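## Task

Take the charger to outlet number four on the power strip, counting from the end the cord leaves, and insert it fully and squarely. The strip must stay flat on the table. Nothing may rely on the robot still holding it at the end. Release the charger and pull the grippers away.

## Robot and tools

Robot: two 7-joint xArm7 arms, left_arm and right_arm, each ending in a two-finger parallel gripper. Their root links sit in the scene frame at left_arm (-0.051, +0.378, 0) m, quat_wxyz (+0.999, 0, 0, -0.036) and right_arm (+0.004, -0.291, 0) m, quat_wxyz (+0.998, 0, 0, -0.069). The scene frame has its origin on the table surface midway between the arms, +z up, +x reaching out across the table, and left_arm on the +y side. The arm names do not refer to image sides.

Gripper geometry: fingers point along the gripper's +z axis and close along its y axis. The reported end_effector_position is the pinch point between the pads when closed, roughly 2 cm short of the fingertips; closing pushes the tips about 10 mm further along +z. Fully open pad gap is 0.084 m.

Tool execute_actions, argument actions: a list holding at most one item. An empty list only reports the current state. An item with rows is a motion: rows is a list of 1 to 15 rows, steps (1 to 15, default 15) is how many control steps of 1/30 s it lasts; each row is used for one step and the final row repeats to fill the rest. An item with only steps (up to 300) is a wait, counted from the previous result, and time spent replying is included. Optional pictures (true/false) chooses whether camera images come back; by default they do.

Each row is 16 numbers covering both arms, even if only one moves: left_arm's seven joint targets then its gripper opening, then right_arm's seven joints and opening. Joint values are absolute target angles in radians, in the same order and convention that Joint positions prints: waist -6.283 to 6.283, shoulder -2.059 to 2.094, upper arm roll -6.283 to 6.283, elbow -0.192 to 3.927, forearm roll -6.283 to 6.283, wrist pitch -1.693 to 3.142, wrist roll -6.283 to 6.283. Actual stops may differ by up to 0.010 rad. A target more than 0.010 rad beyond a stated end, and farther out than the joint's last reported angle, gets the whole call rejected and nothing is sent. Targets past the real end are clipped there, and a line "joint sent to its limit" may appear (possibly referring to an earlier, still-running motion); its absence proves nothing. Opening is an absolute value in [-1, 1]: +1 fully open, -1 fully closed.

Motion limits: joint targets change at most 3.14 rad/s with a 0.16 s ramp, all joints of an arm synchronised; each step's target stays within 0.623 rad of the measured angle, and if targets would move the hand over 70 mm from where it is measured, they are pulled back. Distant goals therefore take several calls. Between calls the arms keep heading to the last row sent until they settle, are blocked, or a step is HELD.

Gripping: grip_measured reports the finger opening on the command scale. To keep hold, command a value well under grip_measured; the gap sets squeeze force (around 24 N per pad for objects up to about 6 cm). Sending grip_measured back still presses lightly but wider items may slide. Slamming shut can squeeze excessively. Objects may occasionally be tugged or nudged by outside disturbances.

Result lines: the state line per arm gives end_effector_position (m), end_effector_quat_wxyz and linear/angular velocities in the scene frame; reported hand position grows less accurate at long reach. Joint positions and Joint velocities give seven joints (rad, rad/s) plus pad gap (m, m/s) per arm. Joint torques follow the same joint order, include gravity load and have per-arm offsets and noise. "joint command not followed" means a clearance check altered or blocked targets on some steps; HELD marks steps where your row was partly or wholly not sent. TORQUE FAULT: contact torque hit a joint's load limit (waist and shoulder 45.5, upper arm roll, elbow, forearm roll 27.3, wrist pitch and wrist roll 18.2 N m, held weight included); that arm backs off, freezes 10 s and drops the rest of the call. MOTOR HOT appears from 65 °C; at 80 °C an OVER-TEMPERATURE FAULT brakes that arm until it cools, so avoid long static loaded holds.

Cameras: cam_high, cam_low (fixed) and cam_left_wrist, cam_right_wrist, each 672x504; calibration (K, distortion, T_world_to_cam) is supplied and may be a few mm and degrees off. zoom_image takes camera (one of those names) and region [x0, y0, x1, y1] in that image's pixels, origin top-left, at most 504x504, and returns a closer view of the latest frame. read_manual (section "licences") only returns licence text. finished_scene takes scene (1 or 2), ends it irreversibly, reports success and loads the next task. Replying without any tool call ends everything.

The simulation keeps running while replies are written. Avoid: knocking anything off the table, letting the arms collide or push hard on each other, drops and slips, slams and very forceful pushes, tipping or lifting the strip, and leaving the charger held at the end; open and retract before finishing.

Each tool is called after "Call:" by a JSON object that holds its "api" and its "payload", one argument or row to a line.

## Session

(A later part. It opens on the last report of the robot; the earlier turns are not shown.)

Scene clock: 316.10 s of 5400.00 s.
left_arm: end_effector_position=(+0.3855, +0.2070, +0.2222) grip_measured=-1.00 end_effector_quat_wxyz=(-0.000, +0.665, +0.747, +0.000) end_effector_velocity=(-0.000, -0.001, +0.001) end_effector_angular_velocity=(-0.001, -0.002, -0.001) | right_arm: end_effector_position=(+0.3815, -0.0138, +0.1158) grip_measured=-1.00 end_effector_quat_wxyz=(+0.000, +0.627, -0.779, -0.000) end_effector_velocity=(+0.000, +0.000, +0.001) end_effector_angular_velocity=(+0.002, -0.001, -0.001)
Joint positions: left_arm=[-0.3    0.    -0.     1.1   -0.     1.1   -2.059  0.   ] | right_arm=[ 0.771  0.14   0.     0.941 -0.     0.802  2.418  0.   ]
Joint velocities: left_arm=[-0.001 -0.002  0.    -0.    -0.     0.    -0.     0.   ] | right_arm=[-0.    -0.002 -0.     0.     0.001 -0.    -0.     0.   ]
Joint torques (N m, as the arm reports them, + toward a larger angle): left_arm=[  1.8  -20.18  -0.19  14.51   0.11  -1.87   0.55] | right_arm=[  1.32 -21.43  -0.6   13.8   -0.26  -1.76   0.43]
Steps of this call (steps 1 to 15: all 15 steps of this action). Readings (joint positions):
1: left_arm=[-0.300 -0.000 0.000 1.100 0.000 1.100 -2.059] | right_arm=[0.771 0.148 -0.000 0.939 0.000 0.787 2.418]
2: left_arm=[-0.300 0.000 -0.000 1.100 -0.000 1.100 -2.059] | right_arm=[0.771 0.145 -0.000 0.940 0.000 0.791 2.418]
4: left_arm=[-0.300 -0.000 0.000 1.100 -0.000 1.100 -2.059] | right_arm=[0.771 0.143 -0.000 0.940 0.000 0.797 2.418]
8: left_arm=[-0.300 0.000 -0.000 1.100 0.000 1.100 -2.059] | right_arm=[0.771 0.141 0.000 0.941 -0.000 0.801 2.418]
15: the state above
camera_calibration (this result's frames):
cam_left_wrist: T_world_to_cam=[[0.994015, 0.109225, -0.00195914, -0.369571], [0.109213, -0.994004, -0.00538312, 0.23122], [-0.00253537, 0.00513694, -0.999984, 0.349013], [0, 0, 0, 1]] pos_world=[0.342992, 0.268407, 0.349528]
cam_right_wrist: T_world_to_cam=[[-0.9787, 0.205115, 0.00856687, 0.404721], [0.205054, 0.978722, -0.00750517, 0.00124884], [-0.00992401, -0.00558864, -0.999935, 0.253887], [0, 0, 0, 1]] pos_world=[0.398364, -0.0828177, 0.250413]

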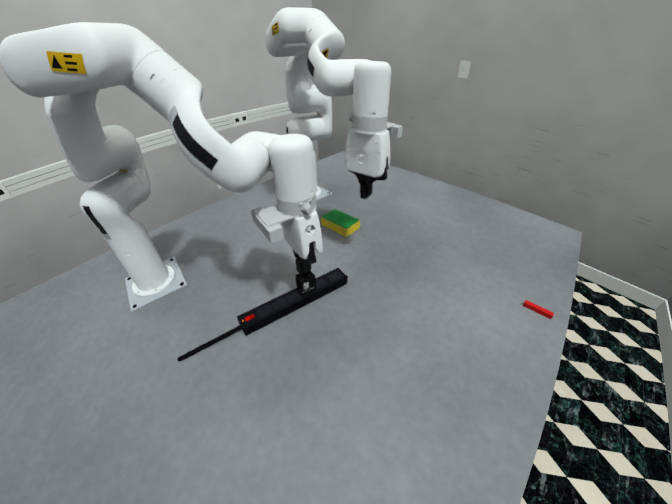

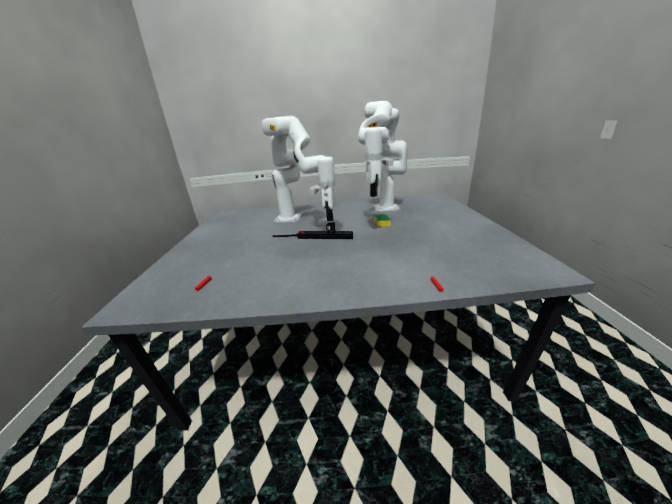

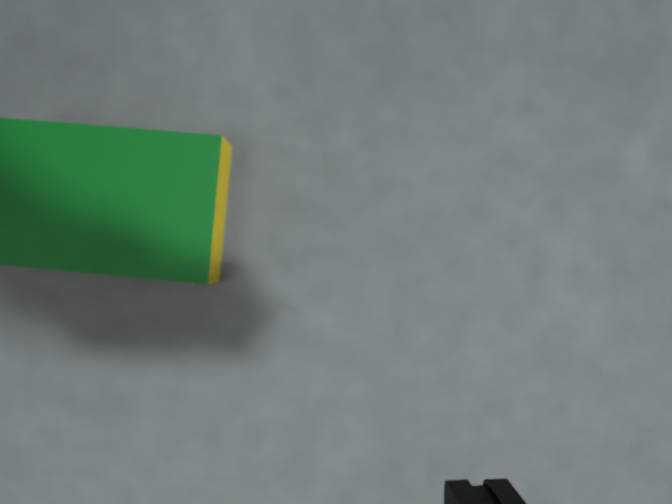

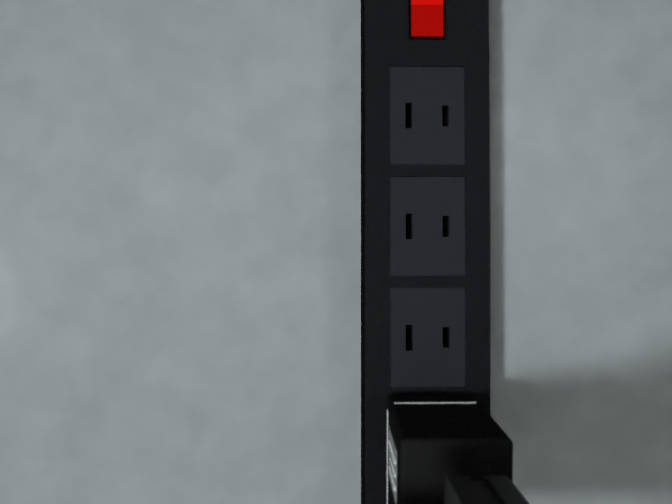

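Call:
{"api": "execute_actions", "payload": {
  "actions": [
    {"rows":[[-0.3,0,0,1.1,0,1.1,-2.059,-1,0.77147,0.1431,0,0.93971,0,0.79661,2.41844,-1],[-0.3,0,0,1.1,0,1.1,-2.059,-1,0.77147,0.14675,0,0.93783,0,0.79108,2.41844,-1],[-0.3,0,0,1.1,0,1.1,-2.059,-1,0.77147,0.1504,0,0.93595,0,0.78555,2.41844,-1],[-0.3,0,0,1.1,0,1.1,-2.059,-1,0.77147,0.15405,0,0.93407,0,0.78002,2.41844,-1],[-0.3,0,0,1.1,0,1.1,-2.059,-1,0.77147,0.15771,0,0.93219,0,0.77448,2.41844,-1],[-0.3,0,0,1.1,0,1.1,-2.059,-1,0.77147,0.15867,0,0.93177,0,0.7731,2.41844,-1],[-0.3,0,0,1.1,0,1.1,-2.059,-1,0.77147,0.15963,0,0.93135,0,0.77172,2.41844,-1],[-0.3,0,0,1.1,0,1.1,-2.059,-1,0.77147,0.16058,0,0.93092,0,0.77034,2.41844,-1],[-0.3,0,0,1.1,0,1.1,-2.059,-1,0.77147,0.16154,0,0.9305,0,0.76896,2.41844,-1],[-0.3,0,0,1.1,0,1.1,-2.059,-1,0.77147,0.1625,0,0.93008,0,0.76758,2.41844,-1],[-0.3,0,0,1.1,0,1.1,-2.059,-1,0.77147,0.16346,0,0.92966,0,0.7662,2.41844,-1],[-0.3,0,0,1.1,0,1.1,-2.059,-1,0.77147,0.16441,0,0.92924,0,0.76483,2.41844,-1],[-0.3,0,0,1.1,0,1.1,-2.059,-1,0.77147,0.16537,0,0.92881,0,0.76344,2.41844,-1],[-0.3,0,0,1.1,0,1.1,-2.059,-1,0.77147,0.16633,0,0.92839,0,0.76206,2.41844,-1],[-0.3,0,0,1.1,0,1.1,-2.059,-1,0.77147,0.16729,0,0.92797,0,0.76068,2.41844,-1]],"steps":15}
  ],
  "pictures": false
}}

Call:
{"api": "execute_actions", "payload": {
  "actions": [
    {"rows":[[-0.3,0,0,1.1,0,1.1,-2.059,-1,0.77147,0.16805,0,0.92763,0,0.75958,2.41844,-1],[-0.3,0,0,1.1,0,1.1,-2.059,-1,0.77147,0.16882,0,0.9273,0,0.75848,2.41844,-1],[-0.3,0,0,1.1,0,1.1,-2.059,-1,0.77147,0.16958,0,0.92696,0,0.75738,2.41844,-1],[-0.3,0,0,1.1,0,1.1,-2.059,-1,0.77147,0.17035,0,0.92662,0,0.75627,2.41844,-1],[-0.3,0,0,1.1,0,1.1,-2.059,-1,0.77147,0.17112,0,0.92628,0,0.75516,2.41844,-1],[-0.3,0,0,1.1,0,1.1,-2.059,-1,0.77147,0.17188,0,0.92594,0,0.75406,2.41844,-1],[-0.3,0,0,1.1,0,1.1,-2.059,-1,0.77147,0.17265,0,0.92561,0,0.75296,2.41844,-1],[-0.3,0,0,1.1,0,1.1,-2.059,-1,0.77147,0.17341,0,0.92527,0,0.75186,2.41844,-1],[-0.3,0,0,1.1,0,1.1,-2.059,-1,0.77147,0.17418,0,0.92493,0,0.75075,2.41844,-1],[-0.3,0,0,1.1,0,1.1,-2.059,-1,0.77147,0.17495,0,0.92459,0,0.74964,2.41844,-1]],"steps":15}
  ],
  "pictures": false
}}

Call:
{"api": "execute_actions", "payload": {
  "actions": [
    {"steps":10}
  ],
  "pictures": false
}}

Scene clock: 341.87 s of 5400.00 s.
left_arm: end_effector_position=(+0.3855, +0.2070, +0.2222) grip_measured=-1.00 end_effector_quat_wxyz=(-0.000, +0.665, +0.747, +0.000) end_effector_velocity=(-0.000, -0.001, +0.001) end_effector_angular_velocity=(-0.001, -0.002, -0.003) | right_arm: end_effector_position=(+0.3816, -0.0137, +0.1031) grip_measured=-1.00 end_effector_quat_wxyz=(-0.000, +0.627, -0.779, +0.000) end_effector_velocity=(+0.001, +0.000, -0.015) end_effector_angular_velocity=(+0.002, -0.003, -0.000)
Joint positions: left_arm=[-0.3   -0.     0.     1.1    0.     1.1   -2.059  0.   ] | right_arm=[ 0.771  0.163 -0.     0.93   0.     0.766  2.418  0.   ]
Joint velocities: left_arm=[-0.003 -0.002  0.     0.    -0.001 -0.     0.001  0.   ] | right_arm=[-0.     0.028 -0.    -0.013 -0.    -0.045  0.     0.   ]
Joint torques (N m, as the arm reports them, + toward a larger angle): left_arm=[  1.76 -20.14  -0.24  14.46   0.21  -1.85   0.55] | right_arm=[  1.61 -21.6   -0.6   13.61  -0.5   -1.98   0.51]
Steps of this call (steps 1 to 15: the robot went on to your last target; steps 16 to 90: nothing new was sent; then 22.27 s passed at rest; steps 91 to 105: all 15 steps of this action). Readings (joint positions):
91: left_arm=[-0.300 -0.000 0.000 1.100 0.000 1.100 -2.059] | right_arm=[0.771 0.140 -0.000 0.942 -0.000 0.802 2.418]
92: left_arm=[-0.300 -0.000 0.000 1.100 -0.000 1.100 -2.059] | right_arm=[0.771 0.140 -0.000 0.941 0.000 0.801 2.418]
94: left_arm=[-0.300 -0.000 0.000 1.100 0.000 1.100 -2.059] | right_arm=[0.771 0.143 -0.000 0.940 0.000 0.795 2.418]
98: left_arm=[-0.300 0.000 0.000 1.100 -0.000 1.100 -2.059] | right_arm=[0.771 0.154 0.000 0.934 -0.000 0.780 2.418]
105: the state above

Scene clock: 342.37 s of 5400.00 s.
left_arm: end_effector_position=(+0.3855, +0.2070, +0.2222) grip_measured=-1.00 end_effector_quat_wxyz=(-0.000, +0.665, +0.747, +0.000) end_effector_velocity=(-0.000, -0.000, -0.000) end_effector_angular_velocity=(+0.000, +0.000, -0.001) | right_arm: end_effector_position=(+0.3827, -0.0133, +0.0989) grip_measured=-1.00 end_effector_quat_wxyz=(-0.002, +0.627, -0.779, +0.000) end_effector_velocity=(-0.006, -0.005, -0.011) end_effector_angular_velocity=(-0.013, +0.018, -0.001)
Joint positions: left_arm=[-0.3    0.     0.     1.1   -0.     1.1   -2.059  0.   ] | right_arm=[ 0.771  0.173 -0.     0.927 -0.     0.75   2.418  0.   ]
Joint velocities: left_arm=[-0.001  0.     0.     0.     0.     0.     0.     0.   ] | right_arm=[-0.     0.014 -0.001 -0.014 -0.    -0.006  0.     0.   ]
Joint torques (N m, as the arm reports them, + toward a larger angle): left_arm=[  1.75 -20.06  -0.16  14.51   0.2   -1.82   0.53] | right_arm=[  2.33 -15.85  -0.11   9.02  -0.01  -1.46   0.3 ]
Steps of this call (steps 1 to 15: all 15 steps of this action). Readings (joint positions):
1: left_arm=[-0.300 -0.000 -0.000 1.100 -0.000 1.100 -2.059] | right_arm=[0.771 0.164 -0.000 0.929 0.000 0.765 2.418]
2: left_arm=[-0.300 0.000 -0.000 1.100 -0.000 1.100 -2.059] | right_arm=[0.771 0.165 -0.000 0.929 0.000 0.763 2.418]
4: left_arm=[-0.300 0.000 0.000 1.100 0.000 1.100 -2.059] | right_arm=[0.771 0.167 -0.000 0.928 -0.000 0.761 2.418]
8: left_arm=[-0.300 0.000 -0.000 1.100 0.000 1.100 -2.059] | right_arm=[0.771 0.169 -0.000 0.928 -0.000 0.756 2.418]
15: the state above

Scene clock: 342.70 s of 5400.00 s.
left_arm: end_effector_position=(+0.3855, +0.2070, +0.2222) grip_measured=-1.00 end_effector_quat_wxyz=(-0.000, +0.665, +0.747, +0.000) end_effector_velocity=(+0.000, +0.000, +0.001) end_effector_angular_velocity=(-0.000, -0.002, -0.000) | right_arm: end_effector_position=(+0.3822, -0.0137, +0.0979) grip_measured=-1.00 end_effector_quat_wxyz=(-0.001, +0.627, -0.779, +0.000) end_effector_velocity=(-0.001, -0.001, -0.001) end_effector_angular_velocity=(-0.003, +0.002, +0.002)
Joint positions: left_arm=[-0.3    0.    -0.     1.1   -0.     1.1   -2.059  0.   ] | right_arm=[ 0.771  0.174 -0.     0.925 -0.     0.75   2.418  0.   ]
Joint velocities: left_arm=[-0.001 -0.002  0.001 -0.     0.    -0.     0.001  0.   ] | right_arm=[ 0.     0.001  0.    -0.001 -0.002  0.002  0.     0.   ]
Joint torques (N m, as the arm reports them, + toward a larger angle): left_arm=[  1.82 -20.23  -0.15  14.46   0.18  -1.83   0.58] | right_arm=[  3.22 -13.28   0.59   7.81  -0.07  -1.42   0.4 ]
Steps of this call (steps 1 to 10: the robot went on to your last target). Readings (joint positions):
1: left_arm=[-0.300 0.000 -0.000 1.100 -0.000 1.100 -2.059] | right_arm=[0.771 0.173 -0.000 0.926 -0.000 0.750 2.418]
2: left_arm=[-0.300 -0.000 0.000 1.100 0.000 1.100 -2.059] | right_arm=[0.771 0.173 -0.000 0.926 -0.000 0.750 2.418]
4: left_arm=[-0.300 0.000 -0.000 1.100 0.000 1.100 -2.059] | right_arm=[0.771 0.173 -0.000 0.926 -0.000 0.750 2.418]
8: left_arm=[-0.300 -0.000 0.000 1.100 -0.000 1.100 -2.059] | right_arm=[0.771 0.174 -0.000 0.926 -0.000 0.750 2.418]
10: the state above

Continue to 0.0955.

Call:
{"api": "execute_actions", "payload": {
  "actions": [
    {"rows":[[-0.3,0,0,1.1,0,1.1,-2.059,-1,0.77147,0.17543,0,0.92438,0,0.74895,2.41844,-1],[-0.3,0,0,1.1,0,1.1,-2.059,-1,0.77147,0.17591,0,0.92417,0,0.74826,2.41844,-1],[-0.3,0,0,1.1,0,1.1,-2.059,-1,0.77147,0.17638,0,0.92396,0,0.74758,2.41844,-1],[-0.3,0,0,1.1,0,1.1,-2.059,-1,0.77147,0.17686,0,0.92375,0,0.74689,2.41844,-1],[-0.3,0,0,1.1,0,1.1,-2.059,-1,0.77147,0.17735,0,0.92355,0,0.7462,2.41844,-1],[-0.3,0,0,1.1,0,1.1,-2.059,-1,0.77147,0.17784,0,0.92336,0,0.74552,2.41844,-1]],"steps":15}
  ],
  "pictures": false
}}

Call:
{"api": "execute_actions", "payload": {
  "actions": [
    {"steps":12}
  ],
  "pictures": false
}}

Scene clock: 350.37 s of 5400.00 s.
left_arm: end_effector_position=(+0.3855, +0.2070, +0.2222) grip_measured=-1.00 end_effector_quat_wxyz=(-0.000, +0.665, +0.747, +0.000) end_effector_velocity=(+0.000, -0.000, +0.000) end_effector_angular_velocity=(-0.000, -0.000, -0.000) | right_arm: end_effector_position=(+0.3819, -0.0137, +0.0968) grip_measured=-1.00 end_effector_quat_wxyz=(-0.001, +0.627, -0.779, +0.000) end_effector_velocity=(-0.000, +0.000, +0.000) end_effector_angular_velocity=(+0.002, -0.002, -0.000)
Joint positions: left_arm=[-0.3    0.    -0.     1.1   -0.     1.1   -2.059  0.   ] | right_arm=[ 0.771  0.175 -0.     0.924 -0.     0.746  2.418  0.   ]
Joint velocities: left_arm=[ 0. -0. -0. -0. -0. -0.  0.  0.] | right_arm=[ 0.001 -0.002  0.    -0.003  0.001 -0.004  0.     0.   ]
Joint torques (N m, as the arm reports them, + toward a larger angle): left_arm=[  1.67 -20.16  -0.15  14.46   0.13  -1.75   0.53] | right_arm=[ 5.75 -4.28  2.46  3.43  0.45 -2.72  0.49]
Steps of this call (steps 1 to 15: the robot went on to your last target; steps 16 to 90: nothing new was sent; then 4.17 s passed at rest; steps 91 to 105: all 15 steps of this action). Readings (joint positions):
91: left_arm=[-0.300 0.000 0.000 1.100 -0.000 1.100 -2.059] | right_arm=[0.771 0.175 -0.000 0.925 -0.000 0.750 2.418]
92: left_arm=[-0.300 0.000 0.000 1.100 -0.000 1.100 -2.059] | right_arm=[0.771 0.175 -0.000 0.925 -0.000 0.749 2.418]
94: left_arm=[-0.300 -0.000 0.000 1.100 -0.000 1.100 -2.059] | right_arm=[0.771 0.175 -0.000 0.925 -0.000 0.749 2.418]
98: left_arm=[-0.300 0.000 -0.000 1.100 0.000 1.100 -2.059] | right_arm=[0.771 0.176 -0.000 0.924 -0.000 0.748 2.418]
105: the state above

Scene clock: 350.77 s of 5400.00 s.
left_arm: end_effector_position=(+0.3855, +0.2070, +0.2222) grip_measured=-1.00 end_effector_quat_wxyz=(-0.000, +0.665, +0.747, +0.000) end_effector_velocity=(-0.000, -0.000, +0.001) end_effector_angular_velocity=(-0.000, -0.001, -0.002) | right_arm: end_effector_position=(+0.3819, -0.0136, +0.0968) grip_measured=-1.00 end_effector_quat_wxyz=(-0.001, +0.627, -0.779, +0.000) end_effector_velocity=(-0.001, +0.001, -0.001) end_effector_angular_velocity=(+0.000, +0.001, +0.002)
Joint positions: left_arm=[-0.3   -0.    -0.     1.1   -0.     1.1   -2.059  0.   ] | right_arm=[ 0.771  0.175 -0.     0.923 -0.     0.746  2.418  0.   ]
Joint velocities: left_arm=[ 0.001 -0.001 -0.001 -0.     0.    -0.     0.001  0.   ] | right_arm=[ 0.     0.001  0.002 -0.001  0.    -0.001  0.     0.   ]
Joint torques (N m, as the arm reports them, + toward a larger angle): left_arm=[  1.78 -20.06  -0.23  14.43   0.21  -1.77   0.6 ] | right_arm=[ 5.72 -4.19  2.6   3.63  0.76 -2.85  0.52]
Steps of this call (steps 1 to 12: the robot went on to your last target). Readings (joint positions):
1: left_arm=[-0.300 0.000 -0.000 1.100 -0.000 1.100 -2.059] | right_arm=[0.771 0.175 -0.000 0.924 -0.000 0.746 2.418]
2: left_arm=[-0.300 -0.000 -0.000 1.100 -0.000 1.100 -2.059] | right_arm=[0.771 0.175 -0.000 0.923 -0.000 0.746 2.418]
4: left_arm=[-0.300 -0.000 0.000 1.100 -0.000 1.100 -2.059] | right_arm=[0.771 0.175 -0.000 0.923 -0.000 0.746 2.418]
8: left_arm=[-0.300 -0.000 0.000 1.100 -0.000 1.100 -2.059] | right_arm=[0.771 0.175 -0.000 0.923 -0.000 0.746 2.418]
12: the state above

Hard stop at 0.0968, the same as when seated. Retract.

Call:
{"api": "execute_actions", "payload": {
  "actions": [
    {"rows":[[-0.3,0,0,1.1,0,1.1,-2.059,-1,0.77147,0.17495,0,0.92459,0,0.74964,2.41844,-1],[-0.3,0,0,1.1,0,1.1,-2.059,-1,0.77147,0.17303,0,0.92544,0,0.75241,2.41844,-1],[-0.3,0,0,1.1,0,1.1,-2.059,-1,0.77147,0.17112,0,0.92628,0,0.75516,2.41844,-1],[-0.3,0,0,1.1,0,1.1,-2.059,-1,0.77147,0.16729,0,0.92797,0,0.76068,2.41844,-1],[-0.3,0,0,1.1,0,1.1,-2.059,-1,0.77147,0.1625,0,0.93008,0,0.76758,2.41844,-1],[-0.3,0,0,1.1,0,1.1,-2.059,-1,0.77147,0.15771,0,0.93219,0,0.77448,2.41844,-1],[-0.3,0,0,1.1,0,1.1,-2.059,-1,0.77147,0.1485,0,0.9368,0,0.7883,2.41844,-1],[-0.3,0,0,1.1,0,1.1,-2.059,-1,0.77147,0.13945,0,0.94159,0,0.80214,2.41844,-1],[-0.3,0,0,1.1,0,1.1,-2.059,-1,0.77147,0.12,0,0.945,0,0.825,2.41844,-1],[-0.3,0,0,1.1,0,1.1,-2.059,-1,0.77,0.09,0,0.945,0,0.855,2.418,-1],[-0.3,0,0,1.1,0,1.1,-2.059,-1,0.76,0.06,0,0.94,0,0.88,2.418,-1],[-0.3,0,0,1.1,0,1.1,-2.059,-1,0.74,0.03,0,0.93,0,0.9,2.418,-1],[-0.3,0,0,1.1,0,1.1,-2.059,-1,0.72,0.0,0,0.92,0,0.92,2.418,-1],[-0.3,0,0,1.1,0,1.1,-2.059,-1,0.70,-0.03,0,0.91,0,0.94,2.418,-1],[-0.3,0,0,1.1,0,1.1,-2.059,-1,0.68,-0.06,0,0.9,0,0.96,2.418,-1]],"steps":15}
  ],
  "pictures": false
}}

Call:
{"api": "execute_actions", "payload": {
  "actions": [
    {"rows":[[-0.3,0,0,1.1,0,1.1,-2.059,-1,0.65,-0.09,0,0.88,0,0.97,2.418,-1],[-0.3,0,0,1.1,0,1.1,-2.059,-1,0.62,-0.12,0,0.86,0,0.98,2.418,-1],[-0.3,0,0,1.1,0,1.1,-2.059,-1,0.59,-0.15,0,0.84,0,0.99,2.418,-1],[-0.3,0,0,1.1,0,1.1,-2.059,-1,0.56,-0.18,0,0.82,0,1.0,2.418,-1],[-0.3,0,0,1.1,0,1.1,-2.059,-1,0.53,-0.21,0,0.80,0,1.01,2.418,-1],[-0.3,0,0,1.1,0,1.1,-2.059,-1,0.50,-0.24,0,0.78,0,1.02,2.418,-1],[-0.3,0,0,1.1,0,1.1,-2.059,-1,0.48,-0.26,0,0.77,0,1.03,2.418,-1]],"steps":15}
  ]
}}

Call:
{"api": "zoom_image", "payload": {
  "camera": "cam_low",
  "region": [270, 205, 370, 255]
}}

Scene clock: 372.23 s of 5400.00 s.
left_arm: end_effector_position=(+0.3855, +0.2070, +0.2222) grip_measured=-1.00 end_effector_quat_wxyz=(-0.000, +0.665, +0.747, +0.000) end_effector_velocity=(-0.000, -0.000, -0.000) end_effector_angular_velocity=(+0.001, +0.001, -0.001) | right_arm: end_effector_position=(+0.3768, -0.0278, +0.1428) grip_measured=-1.00 end_effector_quat_wxyz=(-0.002, -0.620, +0.784, +0.000) end_effector_velocity=(+0.028, -0.213, +0.272) end_effector_angular_velocity=(+0.048, -0.080, -0.410)
Joint positions: left_arm=[-0.3    0.    -0.     1.1   -0.     1.1   -2.059  0.   ] | right_arm=[0.749 0.06  0.004 0.93  0.    0.873 2.418 0.   ]
Joint velocities: left_arm=[-0.001  0.001  0.     0.     0.001  0.     0.     0.   ] | right_arm=[-0.391 -0.802 -0.022 -0.132 -0.003  0.577 -0.001  0.   ]
Joint torques (N m, as the arm reports them, + toward a larger angle): left_arm=[  1.95 -20.15  -0.09  14.43   0.19  -1.79   0.58] | right_arm=[ -4.43 -20.68  -2.77  12.62  -0.51  -1.46   0.48]
Steps of this call (steps 1 to 15: the robot went on to your last target; steps 16 to 90: nothing new was sent; then 17.97 s passed at rest; steps 91 to 105: all 15 steps of this action). Readings (joint positions):
91: left_arm=[-0.300 0.000 0.000 1.100 -0.000 1.100 -2.059] | right_arm=[0.771 0.175 -0.000 0.923 -0.000 0.746 2.418]
92: left_arm=[-0.300 -0.000 -0.000 1.100 0.000 1.100 -2.059] | right_arm=[0.771 0.175 0.000 0.923 0.000 0.746 2.418]
94: left_arm=[-0.300 0.000 0.000 1.100 -0.000 1.100 -2.059] | right_arm=[0.772 0.174 0.000 0.924 0.000 0.749 2.418]
98: left_arm=[-0.300 0.000 -0.000 1.100 0.000 1.100 -2.059] | right_arm=[0.772 0.169 0.002 0.924 0.001 0.765 2.418]
105: the state above

Scene clock: 372.73 s of 5400.00 s.
left_arm: end_effector_position=(+0.3855, +0.2070, +0.2222) grip_measured=-1.00 end_effector_quat_wxyz=(-0.000, +0.665, +0.747, +0.000) end_effector_velocity=(+0.000, +0.001, -0.001) end_effector_angular_velocity=(+0.002, +0.002, -0.000) | right_arm: end_effector_position=(+0.3671, -0.1581, +0.2010) grip_measured=-1.00 end_effector_quat_wxyz=(-0.000, -0.512, +0.859, +0.000) end_effector_velocity=(-0.017, -0.025, +0.003) end_effector_angular_velocity=(-0.013, +0.016, -0.043)
Joint positions: left_arm=[-0.3   -0.     0.     1.1    0.     1.1   -2.059  0.   ] | right_arm=[ 0.489 -0.251  0.001  0.775  0.     1.026  2.418  0.   ]
Joint velocities: left_arm=[ 0.001  0.002  0.    -0.     0.001  0.     0.     0.   ] | right_arm=[-0.07  -0.074  0.027 -0.054  0.     0.039 -0.     0.   ]
Joint torques (N m, as the arm reports them, + toward a larger angle): left_arm=[  1.68 -20.19  -0.18  14.47   0.18  -1.81   0.59] | right_arm=[  1.62 -14.14  -0.62  15.59  -0.21  -1.87   0.31]
Steps of this call (steps 1 to 15: all 15 steps of this action). Readings (joint positions):
1: left_arm=[-0.300 0.000 0.000 1.100 -0.000 1.100 -2.059] | right_arm=[0.734 0.033 0.003 0.924 0.000 0.893 2.418]
2: left_arm=[-0.300 0.000 0.000 1.100 -0.000 1.100 -2.059] | right_arm=[0.717 0.005 0.002 0.916 0.000 0.911 2.418]
4: left_arm=[-0.300 -0.000 0.000 1.100 -0.000 1.100 -2.059] | right_arm=[0.674 -0.052 0.000 0.893 0.000 0.943 2.418]
8: left_arm=[-0.300 -0.000 0.000 1.100 0.000 1.100 -2.059] | right_arm=[0.572 -0.163 -0.002 0.827 -0.000 0.991 2.418]
15: the state above
camera_calibration (this result's frames):
cam_left_wrist: T_world_to_cam=[[0.994015, 0.109225, -0.0019588, -0.369571], [0.109214, -0.994004, -0.00538308, 0.23122], [-0.00253503, 0.00513694, -0.999984, 0.349013], [0, 0, 0, 1]] pos_world=[0.342992, 0.268407, 0.349528]
cam_right_wrist: T_world_to_cam=[[-0.883003, 0.469285, 0.008771, 0.42613], [0.469227, 0.883042, -0.00790376, 0.0340789], [-0.0114543, -0.00286346, -0.99993, 0.339092], [0, 0, 0, 1]] pos_world=[0.364167, -0.229098, 0.3356]

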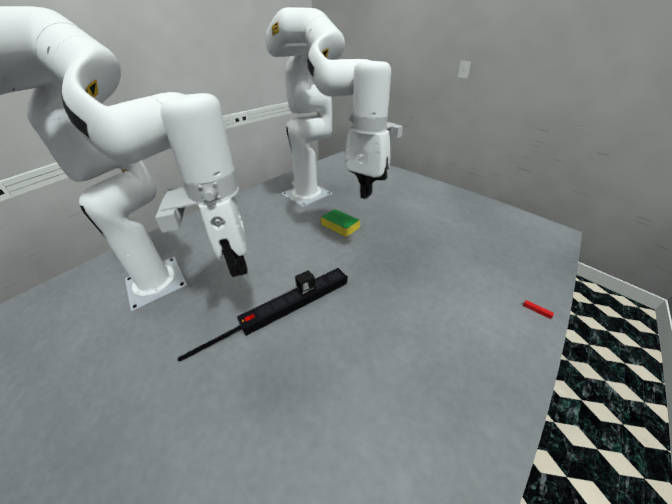

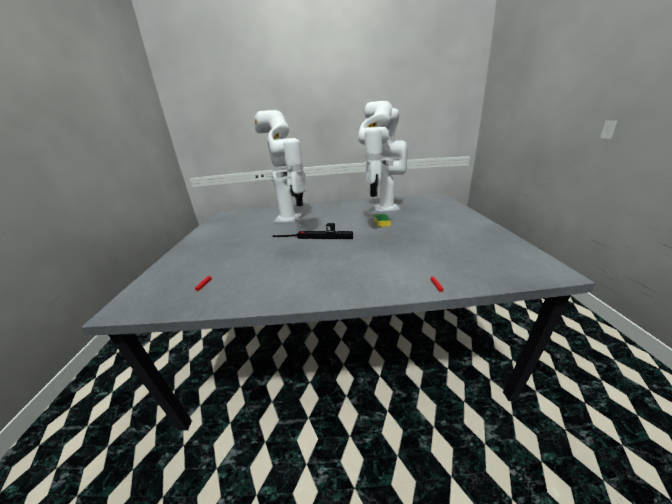

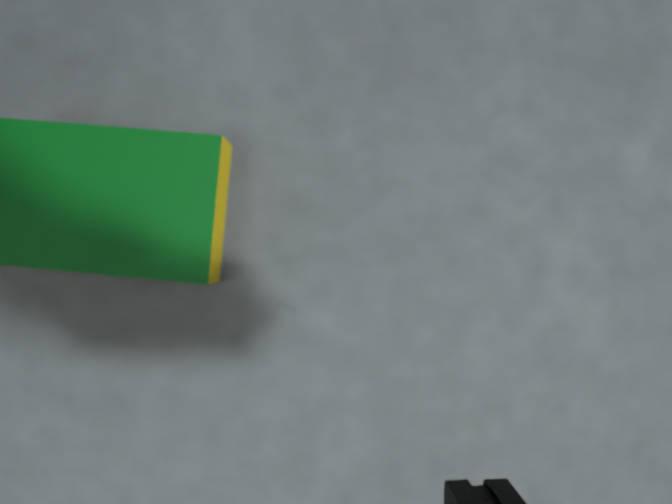

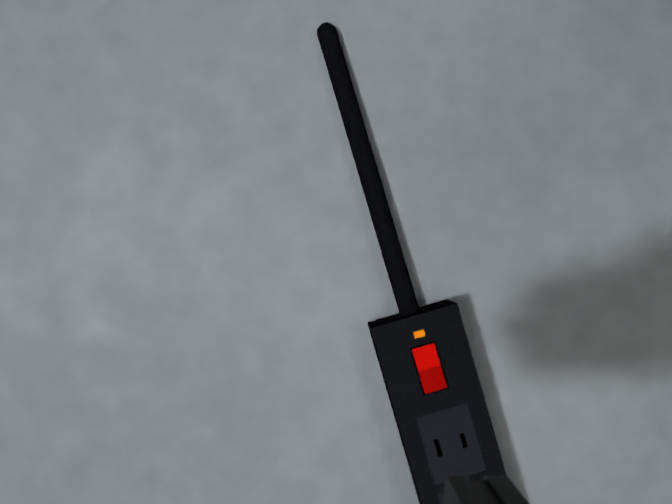

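Region (270, 205, 370, 255) of cam_low's 672x504 image, scaled by 5.040, with more detail than that image has.

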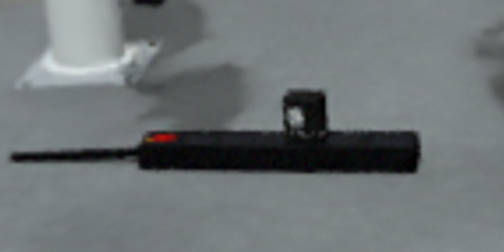

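Call:
{"api": "finished_scene", "payload": {
  "scene": 2
}}

The scene is finished: the task was done.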